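# Transfer 96-well plate from bench spot B1 to nest N1

## Task

Pick up the 96-well plate at bench spot B1 and put it in plate nest N1 so that it lies flat within the nest's locators and its well A1 (at the clipped corner) is at the nest corner labelled A1; then open the gripper and move the arm away.

## Robot and tools

Robot: two arms, left_arm and right_arm, each ending in a two-finger gripper. Viewed from behind the arms looking over the table, bench spot B1 is on the right (toward right_arm, -y) and nest N1 on the left (toward left_arm, +y). The plate has one cut-off corner; well A1 sits there. A drop of a few millimetres while placing is tolerated; a longer drop is a failure. Objects may occasionally get a brief external shove.

Frame: a single scene frame for everything. Origin on the table top midway between the arms, +x out over the table, +z up, left_arm on the +y side. Positions in metres, orientations as quaternions written w first (qw, qx, qy, qz). A gripper's fingers extend along its own +z and close along its own y. The reported end_effector_position is the point between the finger pads, roughly 1 cm short of the fingertips. Reported hand positions can be somewhat wrong, especially with the arm stretched out. The mounting plates and the metal frame behind the arms are fixed obstacles.

A row is always 16 numbers: left_arm x, y, z, qw, qx, qy, qz, opening, then right_arm in the same 8-number order, even when only one arm should move. x, y, z and the quaternion are an absolute target pose for that gripper in the scene frame, not an offset. Opening runs from -1 (closed) to +1 (fully open, 0.094 m). An arm meant to stay still must be sent the exact pose from the last result before it stopped, plus its intended opening, in every call. To keep an orientation, resend the same chosen quaternion each time rather than the drifted reported one.

Tools:
- execute_actions {actions, pictures}: actions is an empty list (just report state), or a list with one item. An item with rows (1 to 15 rows) and steps (at most 15, default 15) plays one row per control step of 1/30 s, repeating the final row if steps outnumber rows. An item with only steps (up to 300) is a wait counted from the previous result, including your reply time. pictures (boolean) toggles camera images, which come by default. A rejected call sends nothing to the robot. A call is rejected if any target lies over 0.6 m from that arm's last reported position along any of its gripper axes.
- move {target, speed}: target is one 16-number row as above (absolute poses plus openings; openings are applied at the start). Both grippers travel straight lines that finish together, lasting 0.5 to 10 s; longer paths are cut at 10 s. speed is top path speed in m/s, 0.002 to 0.5, default 0.25; rotation is capped at twice that in rad/s. Paths ignore obstacles and the other arm; grippers lag and may overshoot speed, notably near full extension. Faster contact hits harder, and aiming beyond the contact point presses harder. The result adds a move: line with an ending (done, off_target, moving, held, fault) and limits (paced = pose clipped; held = steps blocked by a check, after which the arm may jump fast), plus each gripper's distance to its target.
- wait {seconds}: 0 to 10 s with nothing new sent.
- zoom_image {camera, region}: closer look at the latest image; camera is cam_head_left, cam_head_right, cam_left_wrist or cam_right_wrist; region [x0, y0, x1, y1] in pixels from the top-left, at most 504 by 504. Head images are 896x504, wrist images 504x504.
- finished_scene {scene}: ends the current scene (give its number) irreversibly and reports success; the goal must hold at that moment.

Control details: each step the commanded pose is clipped to 70 mm and 16 degrees from the measured pose; position is favoured over orientation when both can't be met. Joint friction may leave the gripper up to about 31 mm off, and smaller commands may not move it at all. After an action ends, an arm only continues to its last clipped pose, so a distant target needs further calls; check the reported pose. Hand target lines show what the controller is currently driving toward. Joint ranges (rad): waist -2.618 to 3.054, shoulder 0 to 3.142, elbow 0 to 3.142, wrist pitch -1.571 to 1.571, wrist yaw -1.571 to 1.571, wrist roll -2.094 to 2.094.

Results: a state line per arm with position and quaternion; grip_measured shows finger opening on the command scale (each has a fixed error up to about 1 mm). To hold the plate, command about 0.03 below grip_measured; less than that grips more softly. Finger force tops out near 50 to 62 N per pad. HELD marks steps not sent; pose unreachable means the clearance check altered or blocked an arm's command; too close warns of proximity to plates or frame; FAULT stops an arm. MOTOR HOT appears from 75 °C while holding loads; at 90 °C the arm halts 10 s, and at 100 °C it goes limp and drops. So don't hold the plate longer than needed.

Avoid: knocking anything off the table, dropping or slamming the plate, hard pushes, and arm-on-arm contact. The simulation runs while you compose replies, so keep the robot in a safe state between calls.

Each tool is called after "Emit:" as name(argument=value, ...) on one line, values as JSON.

## Session

Emit:
execute_actions(actions=[])

Scene clock: 0.00 s of 13200.00 s.
left_arm: end_effector_position=(+0.4577, +0.3077, +0.2388) grip_measured=+1.000 end_effector_quat_wxyz=(+0.013, -0.613, +0.786, -0.082) | right_arm: end_effector_position=(+0.0208, -0.5783, +0.1324) grip_measured=+1.000 end_effector_quat_wxyz=(+0.053, +0.994, +0.067, +0.070)
Joint positions: left_arm=[ 0.084  1.56   1.765 -1.138  0.048 -1.413  0.094] | right_arm=[-2.021  1.646  0.569 -0.59  -0.665  1.071  0.094]
Joint velocities: left_arm=[ 0.022  0.007 -0.022  0.037 -0.022  0.022  0.   ] | right_arm=[ 0.002  0.002  0.007  0.007 -0.022 -0.007  0.   ]
Motor temperatures (°C, as the motors report them): left_arm=[20 19 20 18 21 19] | right_arm=[17 20 18 21 17 19]
Hand target (left_arm): +0.458, +0.308, +0.239; +0.013, -0.613, +0.786, -0.082
Hand target (right_arm): +0.021, -0.578, +0.132; +0.053, +0.994, +0.067, +0.070

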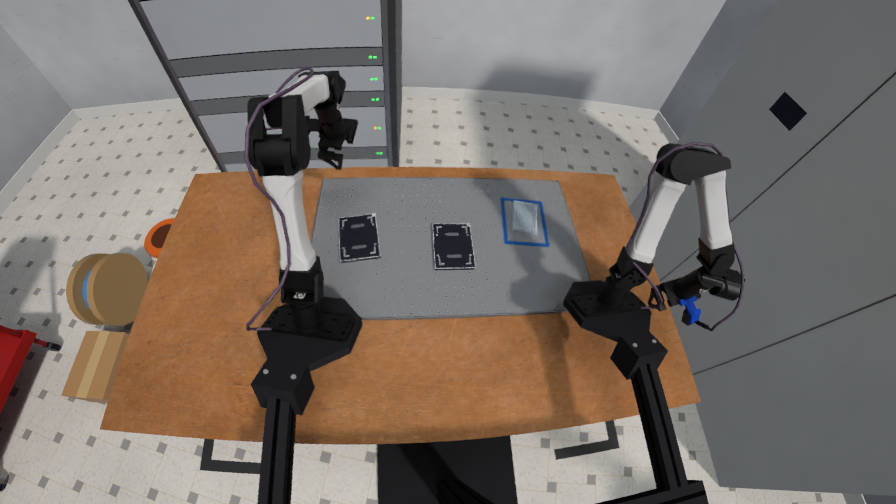

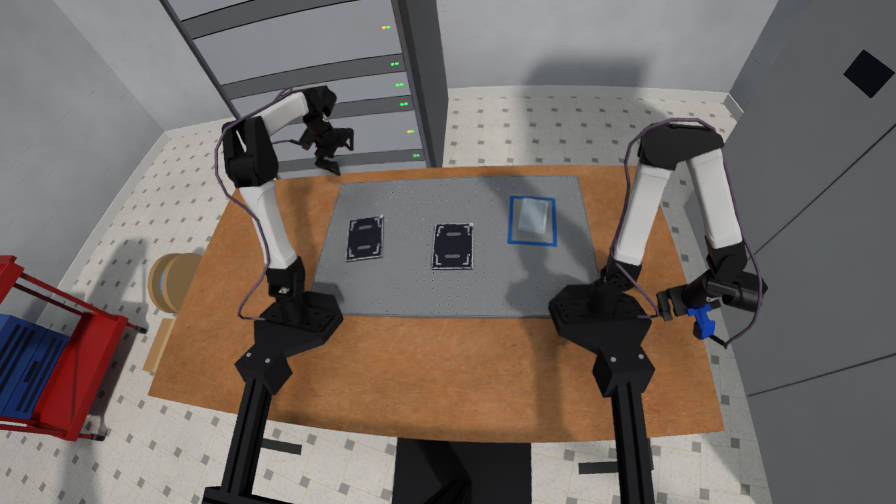

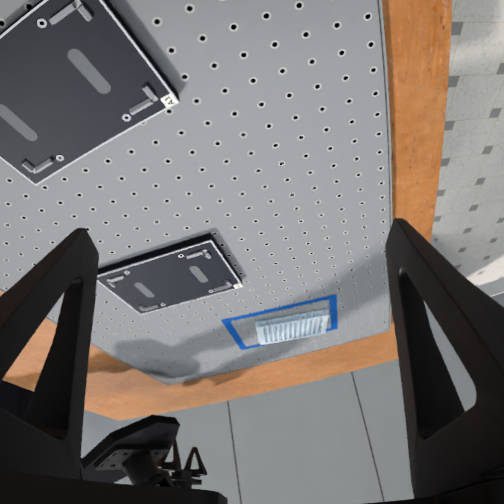

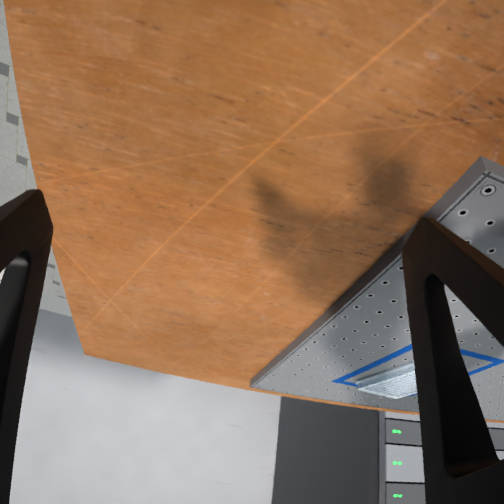

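Emit:
zoom_image(camera="cam_head_left", region=[320, 180, 570, 290])

Emit:
zoom_image(camera="cam_head_right", region=[320, 180, 570, 290])

Region (320, 180, 570, 290) of cam_head_left's 896x504 image, scaled by 2.016, with more detail than that image has; it fills the top 222 rows of this view, and the rest is white.

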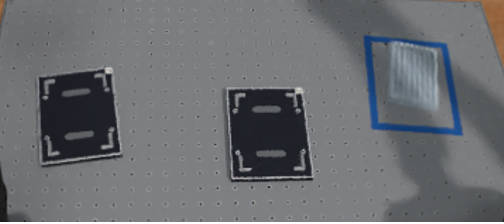

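Region (320, 180, 570, 290) of cam_head_right's 896x504 image, scaled by 2.016, with more detail than that image has; it fills the top 222 rows of this view, and the rest is white.

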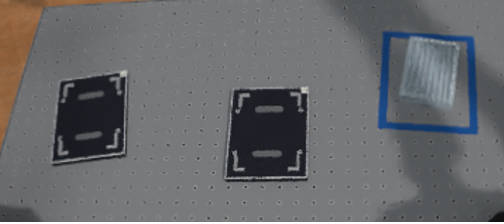

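Emit:
move(target=[0.33,0.27,0.22,0,1,0,0,1,0.40,-0.28,0.2,0,1,0,0,1])

Scene clock: 12.60 s of 13200.00 s.
left_arm: end_effector_position=(+0.3388, +0.2709, +0.2281) grip_measured=+1.000 end_effector_quat_wxyz=(+0.270, +0.846, -0.447, +0.108) | right_arm: end_effector_position=(+0.3972, -0.2903, +0.2025) grip_measured=+1.000 end_effector_quat_wxyz=(-0.301, +0.844, +0.433, +0.096)
Joint positions: left_arm=[ 0.228  1.31   1.271 -1.118  0.6   -2.102  0.094] | right_arm=[-0.143  1.513  1.419 -1.125 -0.6    2.094  0.094]
Joint velocities: left_arm=[ 0.017 -0.002 -0.007 -0.022  0.066 -0.095  0.   ] | right_arm=[-0.007 -0.002  0.012 -0.037  0.007  0.081  0.   ]
Motor temperatures (°C, as the motors report them): left_arm=[20 23 22 19 21 19] | right_arm=[18 21 19 21 17 19]
Hand target (left_arm): +0.331, +0.272, +0.223; +0.285, +0.851, -0.432, +0.092
Hand target (right_arm): +0.397, -0.288, +0.197; -0.306, +0.844, +0.432, +0.082
Off the commanded pose (left_arm): 0.012 m, 64 deg; orientation clipped at the last step of the last action.
Off the commanded pose (right_arm): 0.011 m, 65 deg; orientation clipped at the last step of the last action.
joint sent to its limit (left arm) — the command would take joint 6 (wrist roll) past its lower limit, so that joint was sent only as far as its limit.
joint sent to its limit (right arm) — the command would take joint 6 (wrist roll) past its upper limit, so that joint was sent only as far as its limit.
After step 90, 4.47 s passed at rest.
move: off_target (left_arm, right_arm); limits=paced
camera_calibration (this result's frames):
cam_left_wrist: T_world_to_cam=[[0.831522, 0.419966, -0.363593, -0.319453], [0.405417, -0.0113513, 0.914061, -0.338175], [0.379748, -0.907469, -0.1797, 0.27554], [0, 0, 0, 1]] pos_world=[0.298098, 0.380365, 0.242477]
cam_right_wrist: T_world_to_cam=[[-0.85398, 0.345366, 0.389154, 0.360995], [0.420224, 0.0167846, 0.907265, -0.352628], [0.306807, 0.938318, -0.159465, 0.275341], [0, 0, 0, 1]] pos_world=[0.371989, -0.377115, 0.223351]

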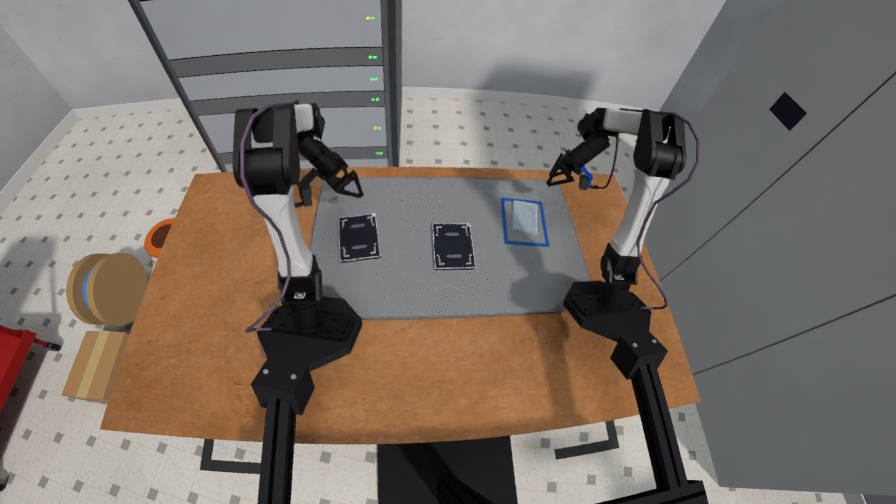

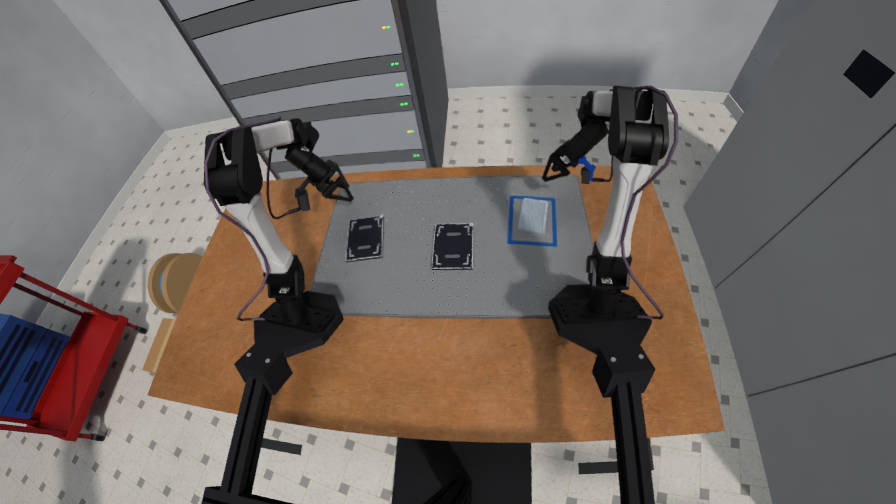

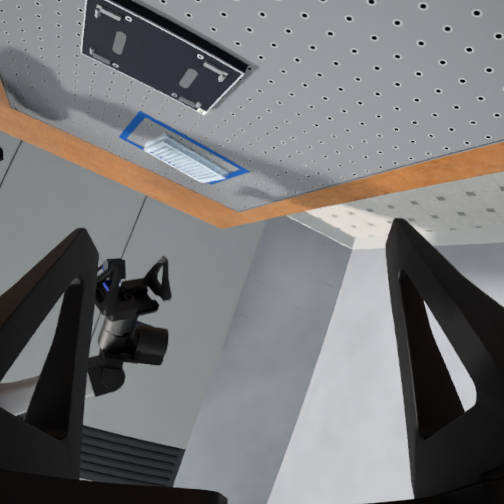

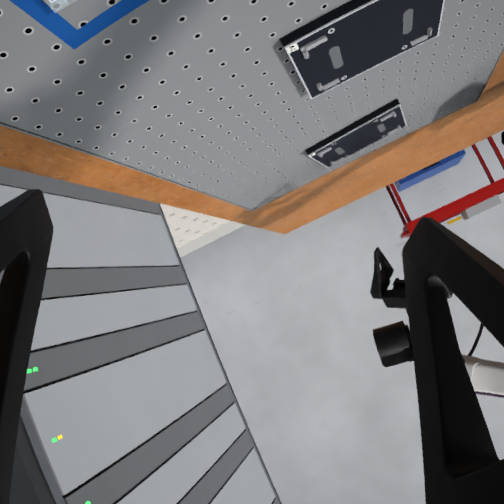

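Use the flipped orientation.

Emit:
move(target=[0.33,0.27,0.22,0,0,1,0,1,0.40,-0.28,0.2,0,0,1,0,1])

Scene clock: 18.67 s of 13200.00 s.
left_arm: end_effector_position=(+0.3289, +0.2704, +0.2182) grip_measured=+1.000 end_effector_quat_wxyz=(-0.008, -0.007, +1.000, +0.003) | right_arm: end_effector_position=(+0.4043, -0.2806, +0.1991) grip_measured=+1.000 end_effector_quat_wxyz=(-0.001, +0.008, +1.000, -0.001)
Joint positions: left_arm=[-0.217  1.28   1.277 -1.111 -0.198 -0.373  0.094] | right_arm=[ 0.274  1.483  1.447 -1.076  0.225  0.335  0.094]
Joint velocities: left_arm=[ 0.002  0.012 -0.007 -0.007 -0.022 -0.022  0.   ] | right_arm=[ 0.007 -0.002  0.002 -0.081  0.095 -0.007  0.   ]
Motor temperatures (°C, as the motors report them): left_arm=[20 23 22 19 21 19] | right_arm=[18 24 20 21 17 19]
Hand target (left_arm): +0.329, +0.269, +0.219; +0.002, +0.000, +1.000, +0.002
Hand target (right_arm): +0.400, -0.280, +0.200; +0.003, -0.001, +1.000, -0.003
Off the commanded pose (left_arm): 0.002 m, 1 deg.
Off the commanded pose (right_arm): 0.004 m, 1 deg.
move: done
camera_calibration (this result's frames):
cam_left_wrist: T_world_to_cam=[[-0.0195462, -0.999444, -0.0270149, 0.275635], [-0.618657, -0.00913576, 0.785608, 0.0391508], [-0.785418, 0.0320686, -0.618134, 0.501966], [0, 0, 0, 1]] pos_world=[0.423862, 0.259742, 0.286971]
cam_right_wrist: T_world_to_cam=[[0.105233, -0.99413, 0.0251359, -0.326154], [-0.649331, -0.0495467, 0.758891, 0.0906256], [-0.75319, -0.0961822, -0.650733, 0.499571], [0, 0, 0, 1]] pos_world=[0.469441, -0.271699, 0.264511]

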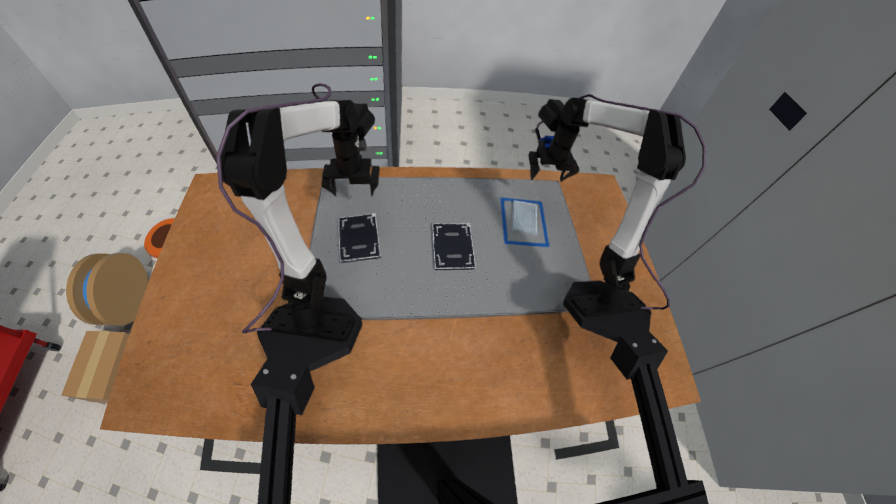

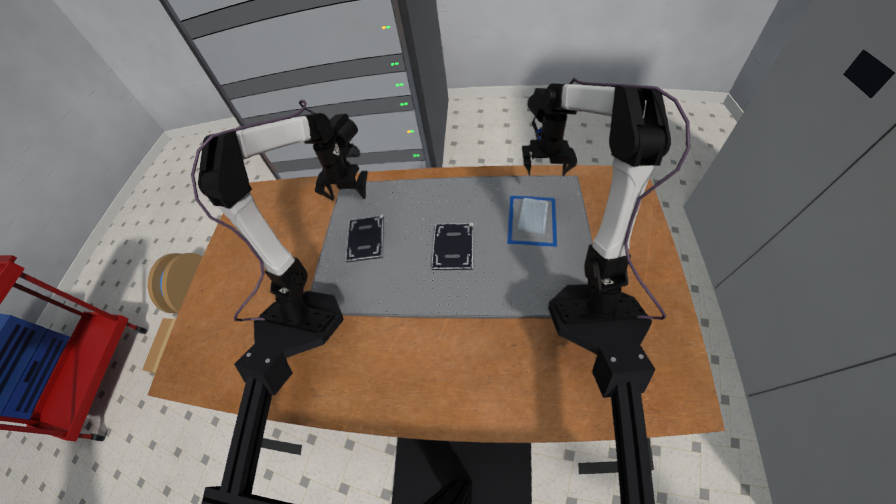

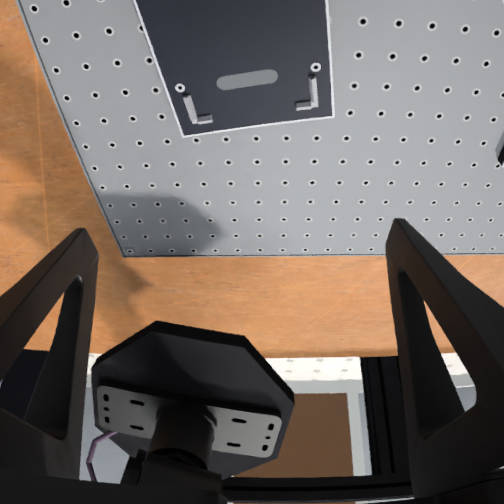

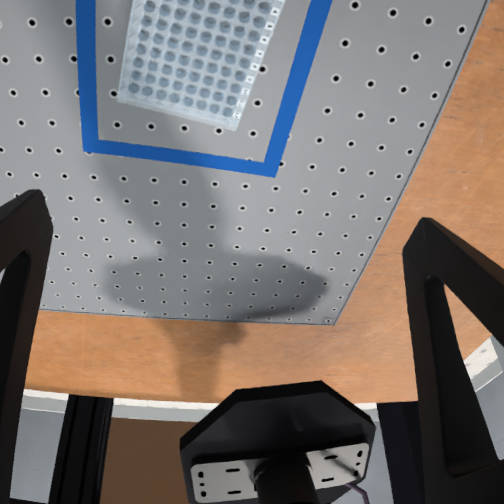

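Emit:
move(target=[0.33,0.27,0.22,0,0,1,0,1,0.39,-0.26,0.09,0,0.122,0.9925,0,1])

Emit:
zoom_image(camera="cam_head_left", region=[330, 150, 600, 280])

Scene clock: 26.90 s of 13200.00 s.
left_arm: end_effector_position=(+0.3291, +0.2704, +0.2182) grip_measured=+1.000 end_effector_quat_wxyz=(-0.007, -0.003, +1.000, +0.003) | right_arm: end_effector_position=(+0.3951, -0.2601, +0.1000) grip_measured=+1.000 end_effector_quat_wxyz=(+0.011, +0.119, +0.993, +0.004)
Joint positions: left_arm=[-0.217  1.28   1.277 -1.11  -0.199 -0.365  0.094] | right_arm=[ 0.274  1.62   1.203 -0.668  0.226  0.552  0.094]
Joint velocities: left_arm=[-0.007  0.002  0.002  0.007 -0.007  0.051  0.   ] | right_arm=[-0.002 -0.007  0.002  0.037 -0.066  0.007  0.   ]
Motor temperatures (°C, as the motors report them): left_arm=[20 24 23 19 21 19] | right_arm=[18 27 20 21 17 19]
Hand target (left_arm): +0.330, +0.270, +0.220; -0.000, +0.000, +1.000, -0.000
Hand target (right_arm): +0.388, -0.261, +0.091; +0.000, +0.122, +0.993, -0.000
Off the commanded pose (left_arm): 0.002 m, 1 deg.
Off the commanded pose (right_arm): 0.011 m, 1 deg.
After step 90, 4.03 s passed at rest.
move: off_target (right_arm)
camera_calibration (this result's frames):
cam_left_wrist: T_world_to_cam=[[-0.0276833, -0.999255, -0.0268839, 0.278239], [-0.619598, -0.00395189, 0.784909, 0.0383191], [-0.784431, 0.0383861, -0.619028, 0.500286], [0, 0, 0, 1]] pos_world=[0.423885, 0.258979, 0.287094]
cam_right_wrist: T_world_to_cam=[[-0.117734, -0.992926, 0.0154093, -0.212906], [-0.663327, 0.0901811, 0.742876, 0.204379], [-0.73901, 0.0772402, -0.669252, 0.471491], [0, 0, 0, 1]] pos_world=[0.458941, -0.266249, 0.166999]

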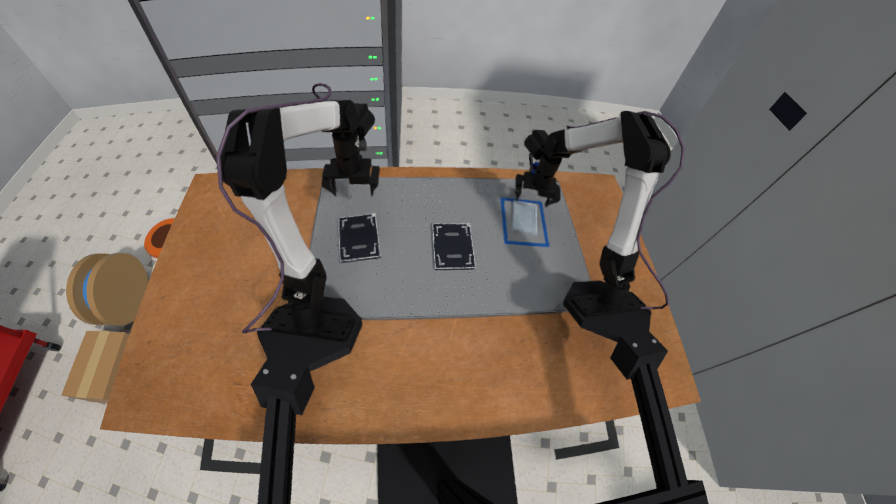

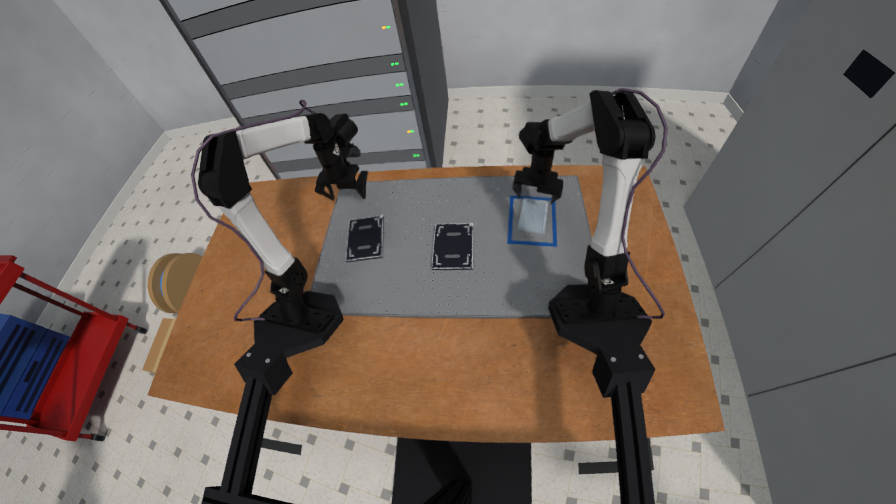

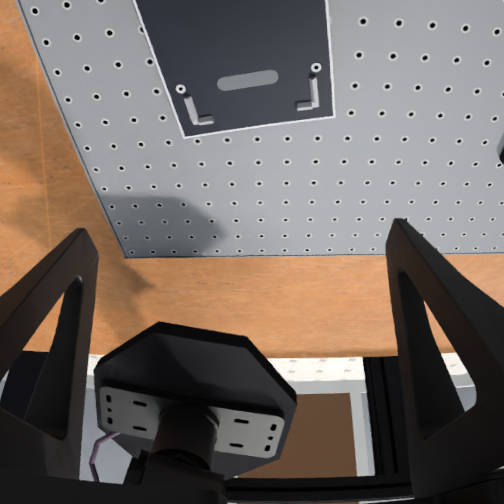

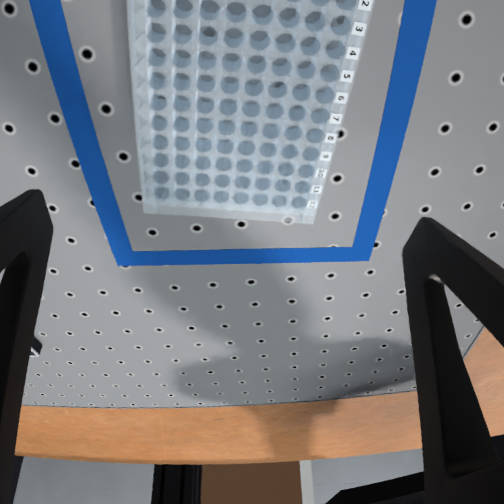

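Region (330, 150, 600, 280) of cam_head_left's 896x504 image, scaled by 1.867, with more detail than that image has; it fills the top 243 rows of this view, and the rest is white.

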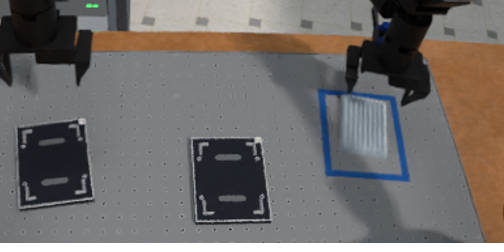

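Emit:
move(target=[0.40,0.27,0.22,0,0,1,0,1,0.39,-0.255,0.03,0,0.122,0.9925,0,1], speed=0.08)

Emit:
zoom_image(camera="cam_left_wrist", region=[100, 0, 400, 200])

Emit:
zoom_image(camera="cam_head_left", region=[330, 205, 490, 275])

Scene clock: 37.67 s of 13200.00 s.
left_arm: end_effector_position=(+0.3995, +0.2678, +0.2196) grip_measured=+1.000 end_effector_quat_wxyz=(+0.008, -0.001, +1.000, -0.001) | right_arm: end_effector_position=(+0.4005, -0.2508, +0.0445) grip_measured=+1.000 end_effector_quat_wxyz=(+0.018, +0.124, +0.992, +0.006)
Joint positions: left_arm=[-0.142  1.497  1.581 -1.153 -0.166 -0.288  0.094] | right_arm=[ 0.26   1.775  1.18  -0.473  0.221  0.546  0.094]
Joint velocities: left_arm=[-0.002 -0.002 -0.007  0.037  0.007  0.037  0.   ] | right_arm=[-0.007 -0.002  0.032  0.007 -0.066  0.007  0.   ]
Motor temperatures (°C, as the motors report them): left_arm=[20 25 23 19 21 19] | right_arm=[18 29 20 21 17 19]
Hand target (left_arm): +0.400, +0.269, +0.219; +0.001, -0.000, +1.000, -0.001
Hand target (right_arm): +0.388, -0.256, +0.031; -0.000, +0.122, +0.992, +0.000
Off the commanded pose (left_arm): 0.002 m, 1 deg.
Off the commanded pose (right_arm): 0.018 m, 2 deg.
After step 90, 6.40 s passed at rest.
move: off_target (right_arm)
camera_calibration (this result's frames):
cam_left_wrist: T_world_to_cam=[[-0.0295292, -0.999363, -0.0200525, 0.276895], [-0.642855, 0.00362556, 0.765979, 0.0922762], [-0.765418, 0.0355096, -0.642553, 0.554717], [0, 0, 0, 1]] pos_world=[0.492087, 0.256687, 0.291306]
cam_right_wrist: T_world_to_cam=[[-0.128537, -0.991646, 0.0107566, -0.197348], [-0.673036, 0.095195, 0.733458, 0.253931], [-0.728355, 0.0870372, -0.67965, 0.436275], [0, 0, 0, 1]] pos_world=[0.463301, -0.257845, 0.112389]

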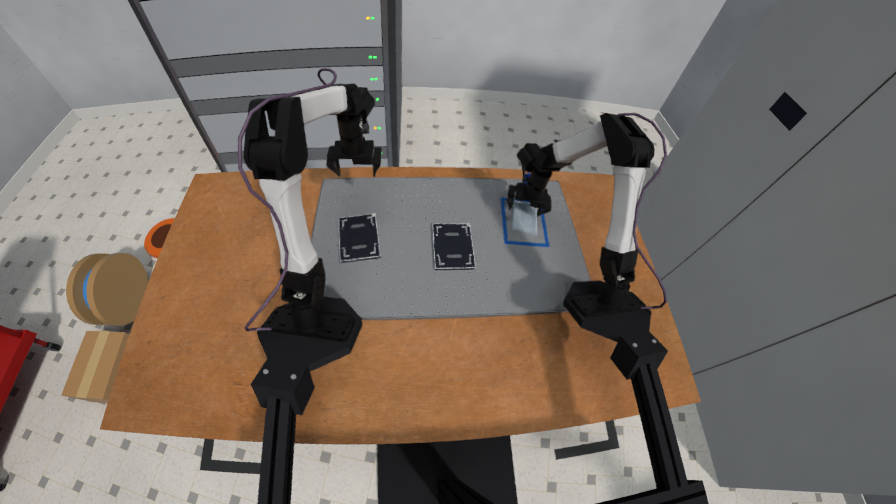

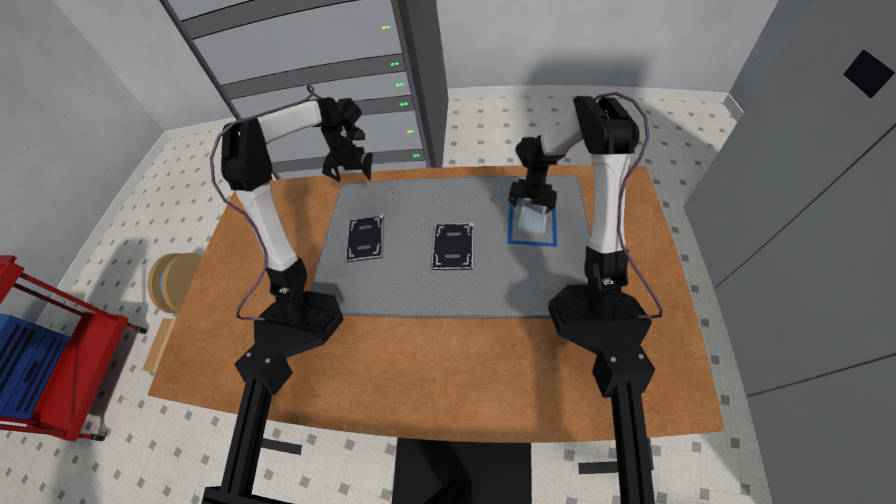

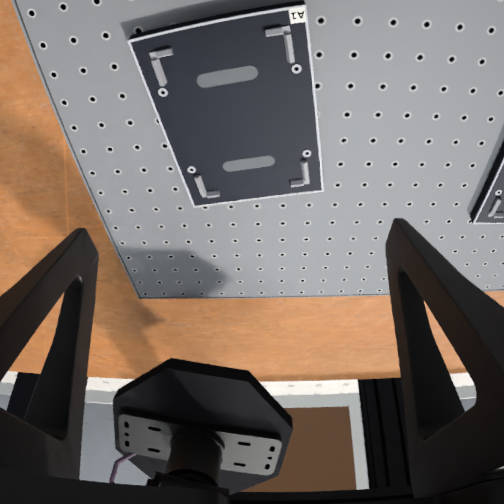

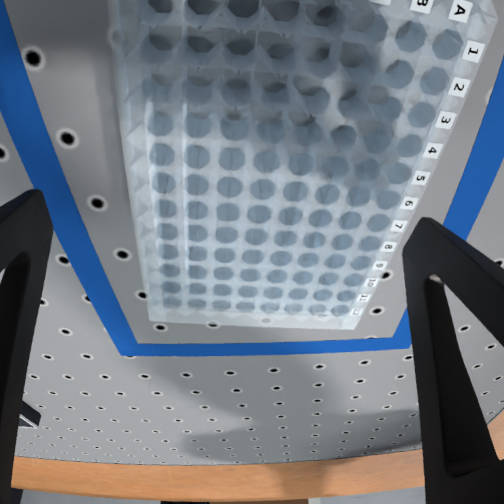

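Region (100, 0, 400, 200) of cam_left_wrist's 504x504 image, scaled by 1.680, with more detail than that image has.

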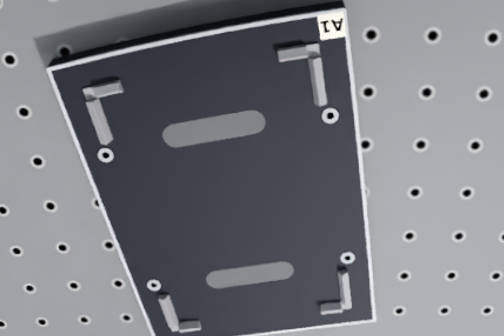

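Region (330, 205, 490, 275) of cam_head_left's 896x504 image, scaled by 3.150, with more detail than that image has; it fills the top 220 rows of this view, and the rest is white.

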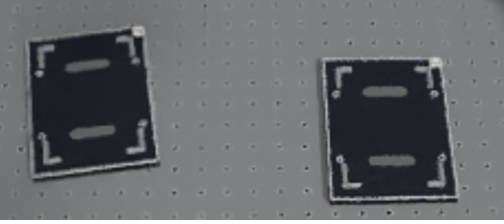

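Emit:
move(target=[0.40,0.27,0.22,0,0,1,0,1,0.385,-0.265,0.03,0,0.122,0.9925,0,1], speed=0.05)

Scene clock: 46.27 s of 13200.00 s.
left_arm: end_effector_position=(+0.3983, +0.2681, +0.2196) grip_measured=+1.000 end_effector_quat_wxyz=(+0.006, -0.001, +1.000, -0.000) | right_arm: end_effector_position=(+0.3928, -0.2610, +0.0374) grip_measured=+1.000 end_effector_quat_wxyz=(+0.010, +0.123, +0.992, +0.001)
Joint positions: left_arm=[-0.142  1.497  1.581 -1.159 -0.166 -0.287  0.094] | right_arm=[ 0.235  1.775  1.149 -0.456  0.212  0.526  0.094]
Joint velocities: left_arm=[ 0.007 -0.017 -0.012  0.037  0.095  0.037  0.   ] | right_arm=[-0.002  0.017  0.017  0.022  0.051 -0.007  0.   ]
Motor temperatures (°C, as the motors report them): left_arm=[20 26 25 19 21 19] | right_arm=[18 30 20 21 17 19]
Hand target (left_arm): +0.400, +0.270, +0.220; +0.000, -0.000, +1.000, -0.000
Hand target (right_arm): +0.385, -0.265, +0.031; -0.000, +0.122, +0.993, -0.000
Off the commanded pose (left_arm): 0.003 m, 1 deg.
Off the commanded pose (right_arm): 0.011 m, 1 deg.
After step 90, 4.80 s passed at rest.
move: off_target (right_arm)
camera_calibration (this result's frames):
cam_left_wrist: T_world_to_cam=[[-0.0311975, -0.999294, -0.0209399, 0.277991], [-0.639166, 0.00383904, 0.769059, 0.089268], [-0.768436, 0.0373768, -0.638834, 0.553755], [0, 0, 0, 1]] pos_world=[0.491255, 0.256755, 0.290927]
cam_right_wrist: T_world_to_cam=[[-0.126388, -0.991755, 0.0211465, -0.209653], [-0.660265, 0.100015, 0.744344, 0.250776], [-0.740322, 0.0801142, -0.667462, 0.429168], [0, 0, 0, 1]] pos_world=[0.456804, -0.267388, 0.104223]

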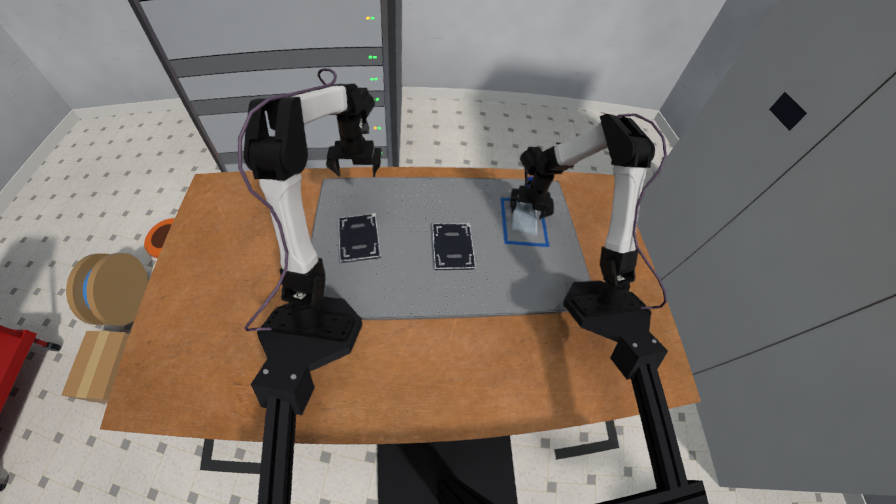

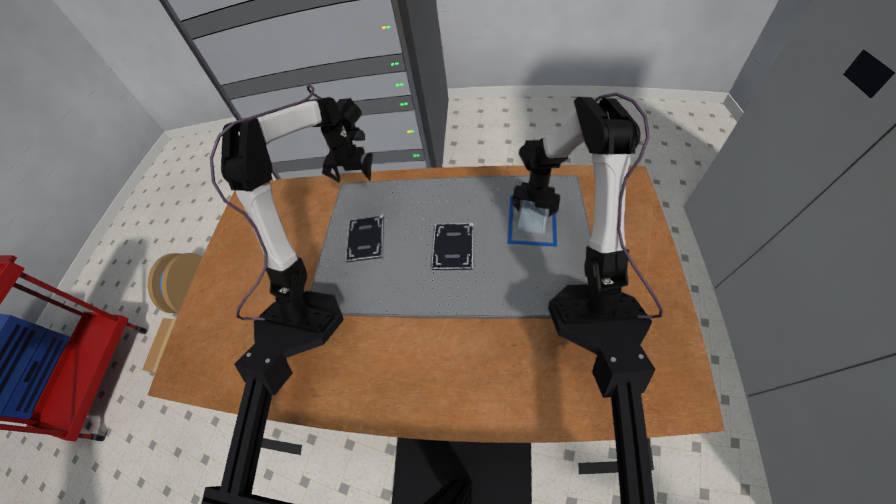

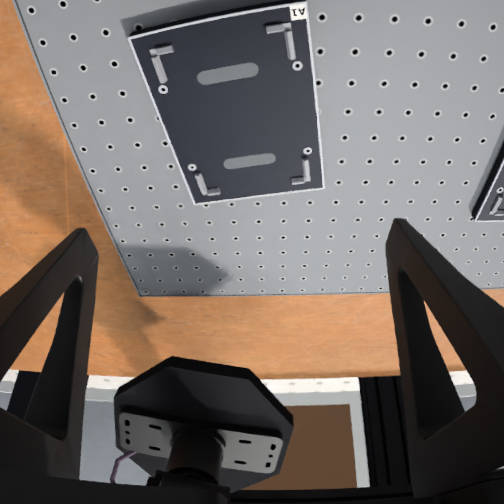

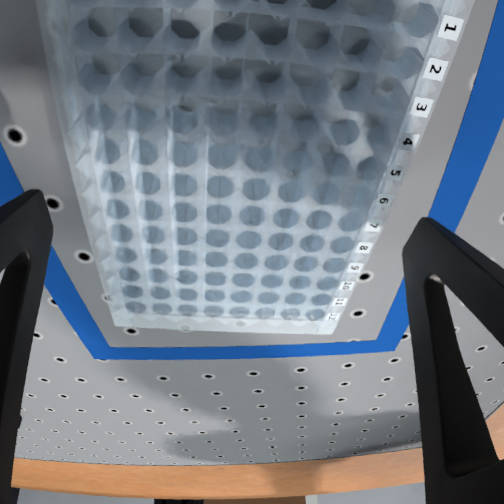

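Emit:
move(target=[0.40,0.27,0.22,0,0,1,0,1,0.385,-0.262,0.008,0,0.122,0.9925,0,1], speed=0.03)

Scene clock: 49.07 s of 13200.00 s.
left_arm: end_effector_position=(+0.3981, +0.2682, +0.2196) grip_measured=+1.000 end_effector_quat_wxyz=(+0.005, -0.001, +1.000, +0.000) | right_arm: end_effector_position=(+0.3966, -0.2567, +0.0247) grip_measured=+1.000 end_effector_quat_wxyz=(+0.018, +0.123, +0.992, +0.005)
Joint positions: left_arm=[-0.142  1.497  1.581 -1.16  -0.166 -0.287  0.094] | right_arm=[ 0.235  1.814  1.149 -0.398  0.21   0.522  0.094]
Joint velocities: left_arm=[ 0.002  0.002  0.017 -0.095 -0.051 -0.051  0.   ] | right_arm=[-0.012 -0.012  0.002  0.007  0.007 -0.022  0.   ]
Motor temperatures (°C, as the motors report them): left_arm=[20 26 25 19 21 19] | right_arm=[18 31 20 21 17 19]
Hand target (left_arm): +0.400, +0.270, +0.220; +0.000, -0.000, +1.000, +0.000
Hand target (right_arm): +0.384, -0.262, +0.009; -0.000, +0.122, +0.992, +0.000
Off the commanded pose (left_arm): 0.003 m, 1 deg.
Off the commanded pose (right_arm): 0.021 m, 2 deg.
move: off_target (right_arm)
camera_calibration (this result's frames):
cam_left_wrist: T_world_to_cam=[[-0.0313361, -0.999286, -0.021131, 0.278133], [-0.63861, 0.00375351, 0.769521, 0.0888555], [-0.768892, 0.0376082, -0.638271, 0.553611], [0, 0, 0, 1]] pos_world=[0.491127, 0.256781, 0.290855]
cam_right_wrist: T_world_to_cam=[[-0.125773, -0.991986, 0.012033, -0.204755], [-0.672621, 0.0941842, 0.733969, 0.265955], [-0.72922, 0.0842198, -0.679077, 0.420069], [0, 0, 0, 1]] pos_world=[0.459457, -0.263541, 0.0925204]

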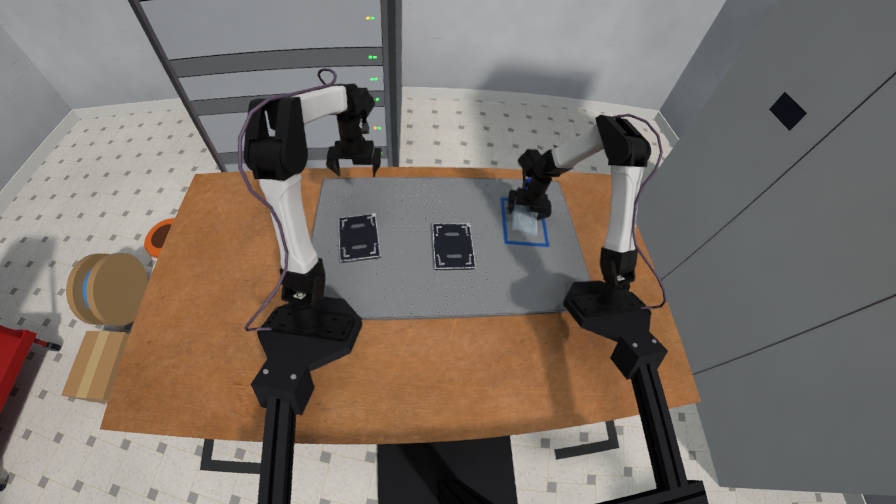

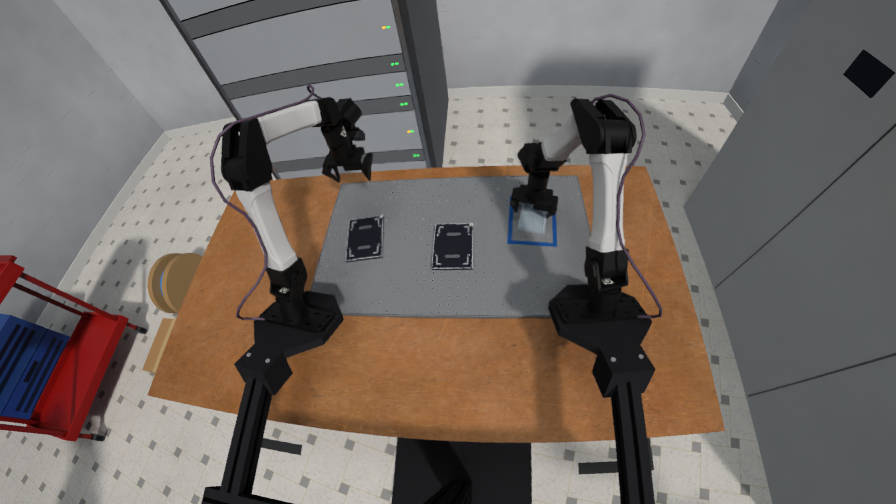

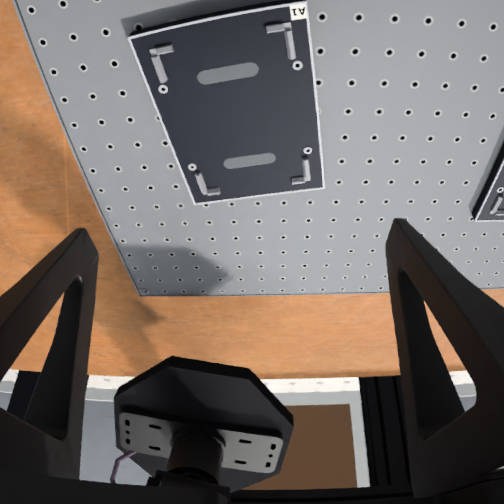

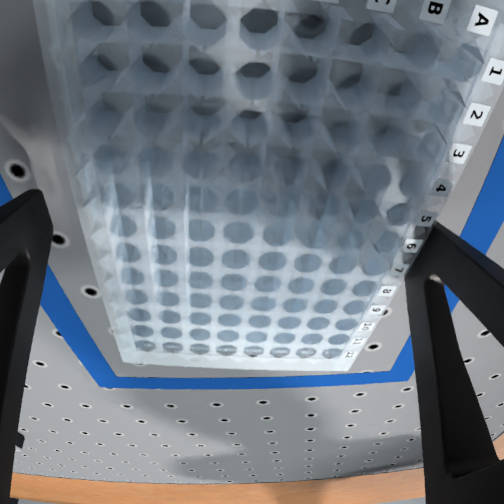

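Emit:
move(target=[0.40,0.27,0.22,0,0,1,0,1,0.385,-0.271,0.012,0,0.122,0.9925,0,1], speed=0.03)

Scene clock: 51.53 s of 13200.00 s.
left_arm: end_effector_position=(+0.3981, +0.2682, +0.2196) grip_measured=+1.000 end_effector_quat_wxyz=(+0.005, -0.001, +1.000, +0.000) | right_arm: end_effector_position=(+0.3992, -0.2648, +0.0229) grip_measured=+1.000 end_effector_quat_wxyz=(+0.017, +0.125, +0.992, +0.006)
Joint positions: left_arm=[-0.142  1.497  1.581 -1.16  -0.166 -0.287  0.094] | right_arm=[ 0.21   1.814  1.149 -0.394  0.196  0.503  0.094]
Joint velocities: left_arm=[-0.017 -0.007  0.007  0.022  0.007 -0.007  0.   ] | right_arm=[-0.002 -0.007 -0.007  0.051  0.022  0.037  0.   ]
Motor temperatures (°C, as the motors report them): left_arm=[20 26 25 19 21 19] | right_arm=[18 31 20 21 17 19]
Hand target (left_arm): +0.400, +0.270, +0.220; +0.000, -0.000, +1.000, -0.000
Hand target (right_arm): +0.385, -0.271, +0.013; -0.000, +0.122, +0.993, +0.000
Off the commanded pose (left_arm): 0.003 m, 1 deg.
Off the commanded pose (right_arm): 0.019 m, 2 deg.
move: off_target (right_arm)
camera_calibration (this result's frames):
cam_left_wrist: T_world_to_cam=[[-0.0313361, -0.999286, -0.021131, 0.278133], [-0.63861, 0.00375351, 0.769521, 0.0888555], [-0.768892, 0.0376082, -0.638271, 0.553611], [0, 0, 0, 1]] pos_world=[0.491127, 0.256781, 0.290855]
cam_right_wrist: T_world_to_cam=[[-0.12908, -0.991574, 0.0109018, -0.210926], [-0.67212, 0.0955672, 0.734249, 0.269895], [-0.729104, 0.0874496, -0.678793, 0.422266], [0, 0, 0, 1]] pos_world=[0.462052, -0.271869, 0.0907602]

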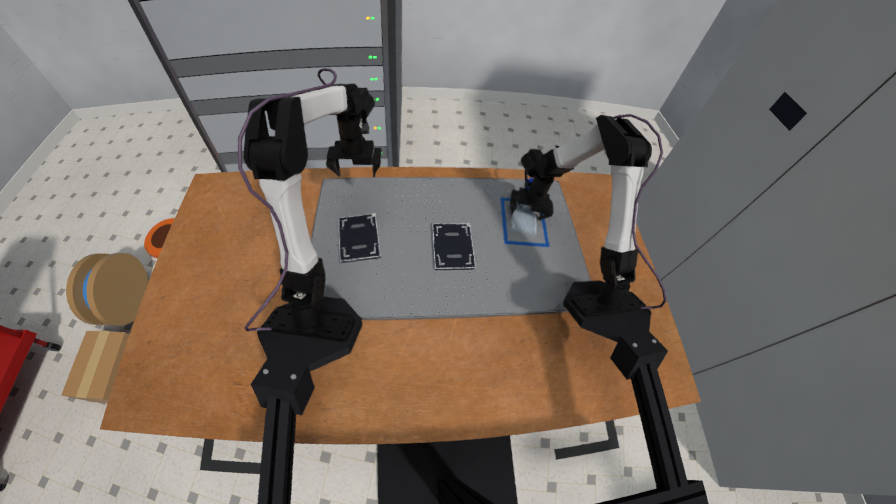

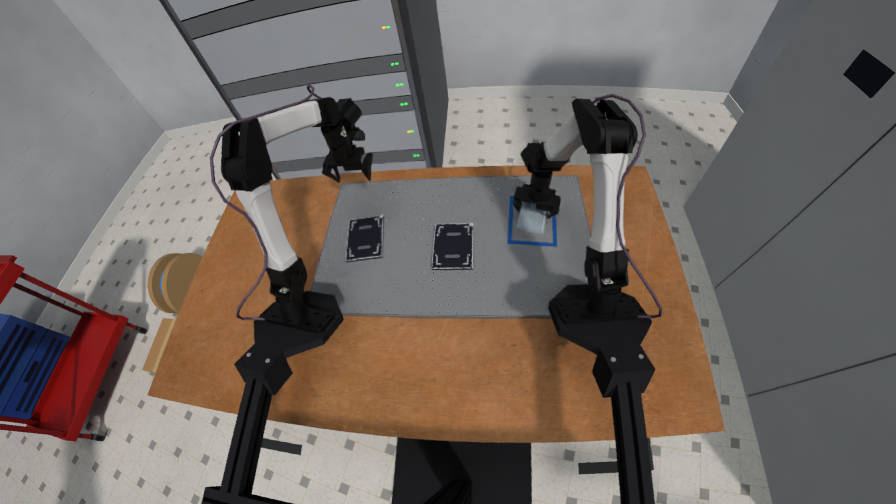

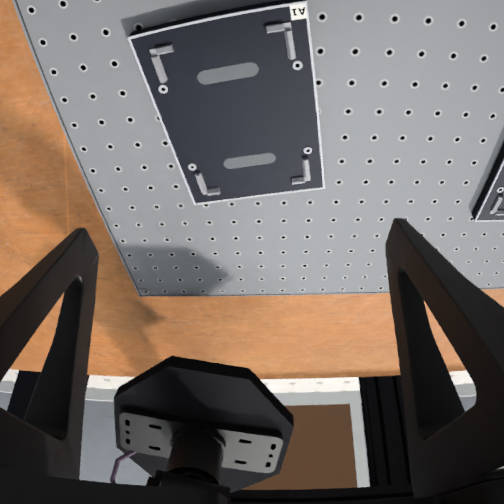

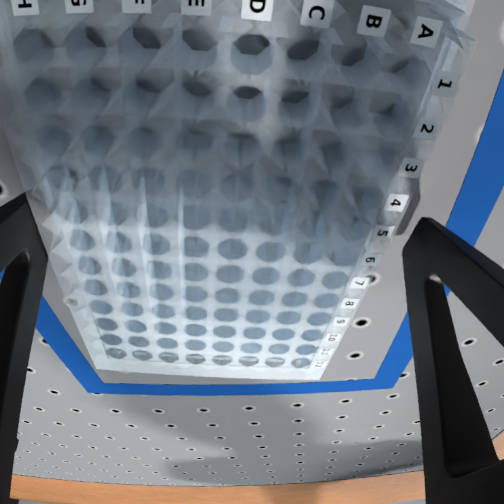

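Emit:
move(target=[0.385,0.27,0.22,0,0,1,0,1,0.383,-0.266,0.0,0,0.122,0.9925,0,1], speed=0.02)

Scene clock: 55.17 s of 13200.00 s.
left_arm: end_effector_position=(+0.3887, +0.2708, +0.2186) grip_measured=+1.000 end_effector_quat_wxyz=(-0.001, +0.001, +1.000, +0.002) | right_arm: end_effector_position=(+0.4047, -0.2630, +0.0197) grip_measured=+1.000 end_effector_quat_wxyz=(+0.029, +0.126, +0.992, +0.009)
Joint positions: left_arm=[-0.142  1.473  1.543 -1.159 -0.166 -0.287  0.094] | right_arm=[ 0.21   1.825  1.149 -0.359  0.198  0.501  0.094]
Joint velocities: left_arm=[-0.022  0.002 -0.012 -0.066 -0.022 -0.037  0.   ] | right_arm=[ 0.012 -0.007  0.012 -0.007  0.051 -0.022  0.   ]
Motor temperatures (°C, as the motors report them): left_arm=[20 26 25 19 21 19] | right_arm=[18 32 20 21 17 19]
Hand target (left_arm): +0.385, +0.270, +0.220; -0.000, +0.000, +1.000, +0.000
Hand target (right_arm): +0.382, -0.266, +0.002; -0.000, +0.122, +0.993, -0.000
Off the commanded pose (left_arm): 0.004 m, 0 deg.
Off the commanded pose (right_arm): 0.030 m, 3 deg.
move: off_target (right_arm)
camera_calibration (this result's frames):
cam_left_wrist: T_world_to_cam=[[-0.0342361, -0.999112, -0.0245513, 0.282256], [-0.628549, 0.00242605, 0.777767, 0.0782693], [-0.777017, 0.0420594, -0.628074, 0.545321], [0, 0, 0, 1]] pos_world=[0.482583, 0.25888, 0.288556]
cam_right_wrist: T_world_to_cam=[[-0.132432, -0.991185, 0.00374753, -0.206807], [-0.688725, 0.0947381, 0.718806, 0.282592], [-0.712825, 0.092612, -0.6952, 0.419085], [0, 0, 0, 1]] pos_world=[0.465975, -0.270569, 0.0889941]

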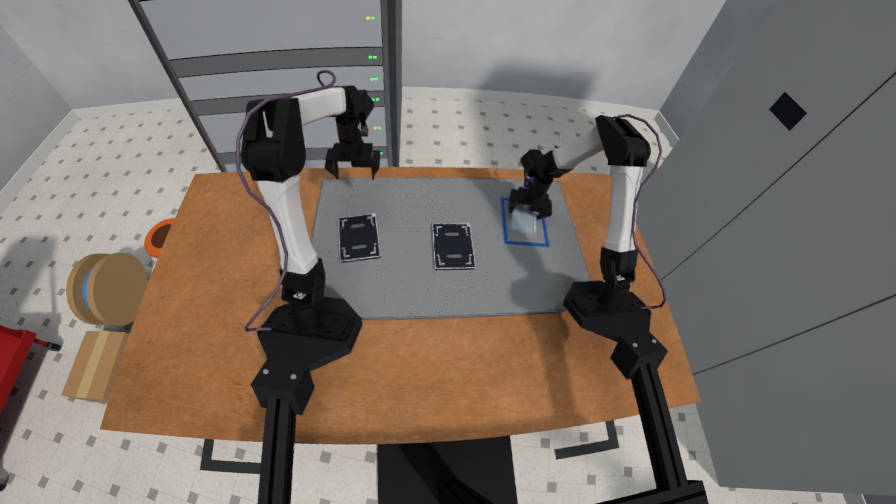

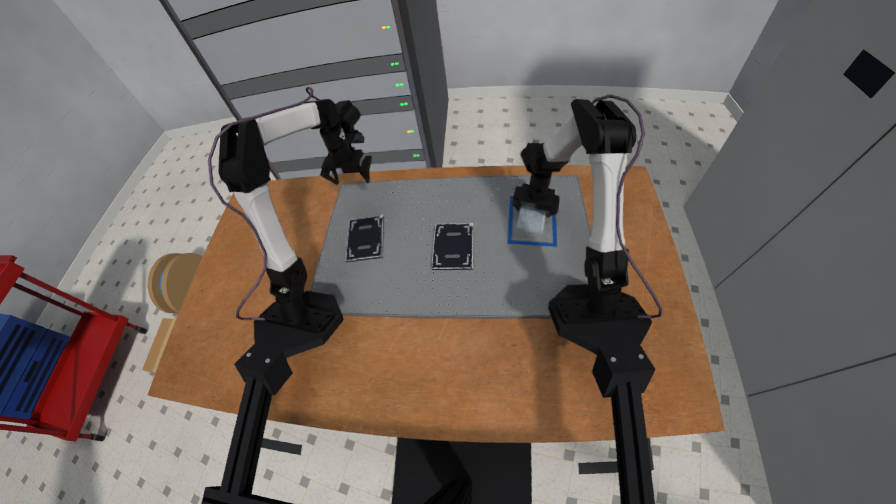

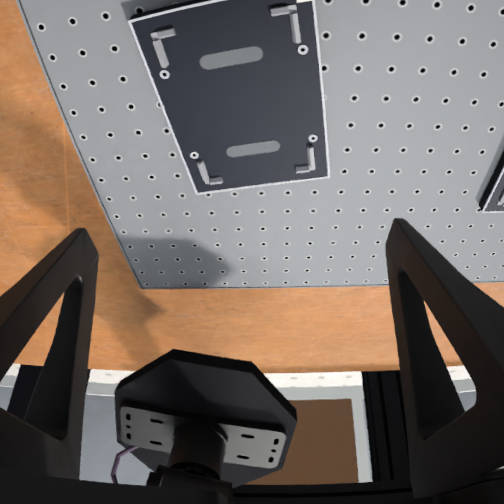

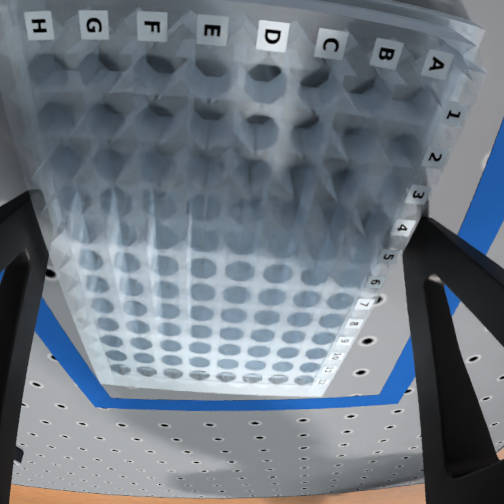

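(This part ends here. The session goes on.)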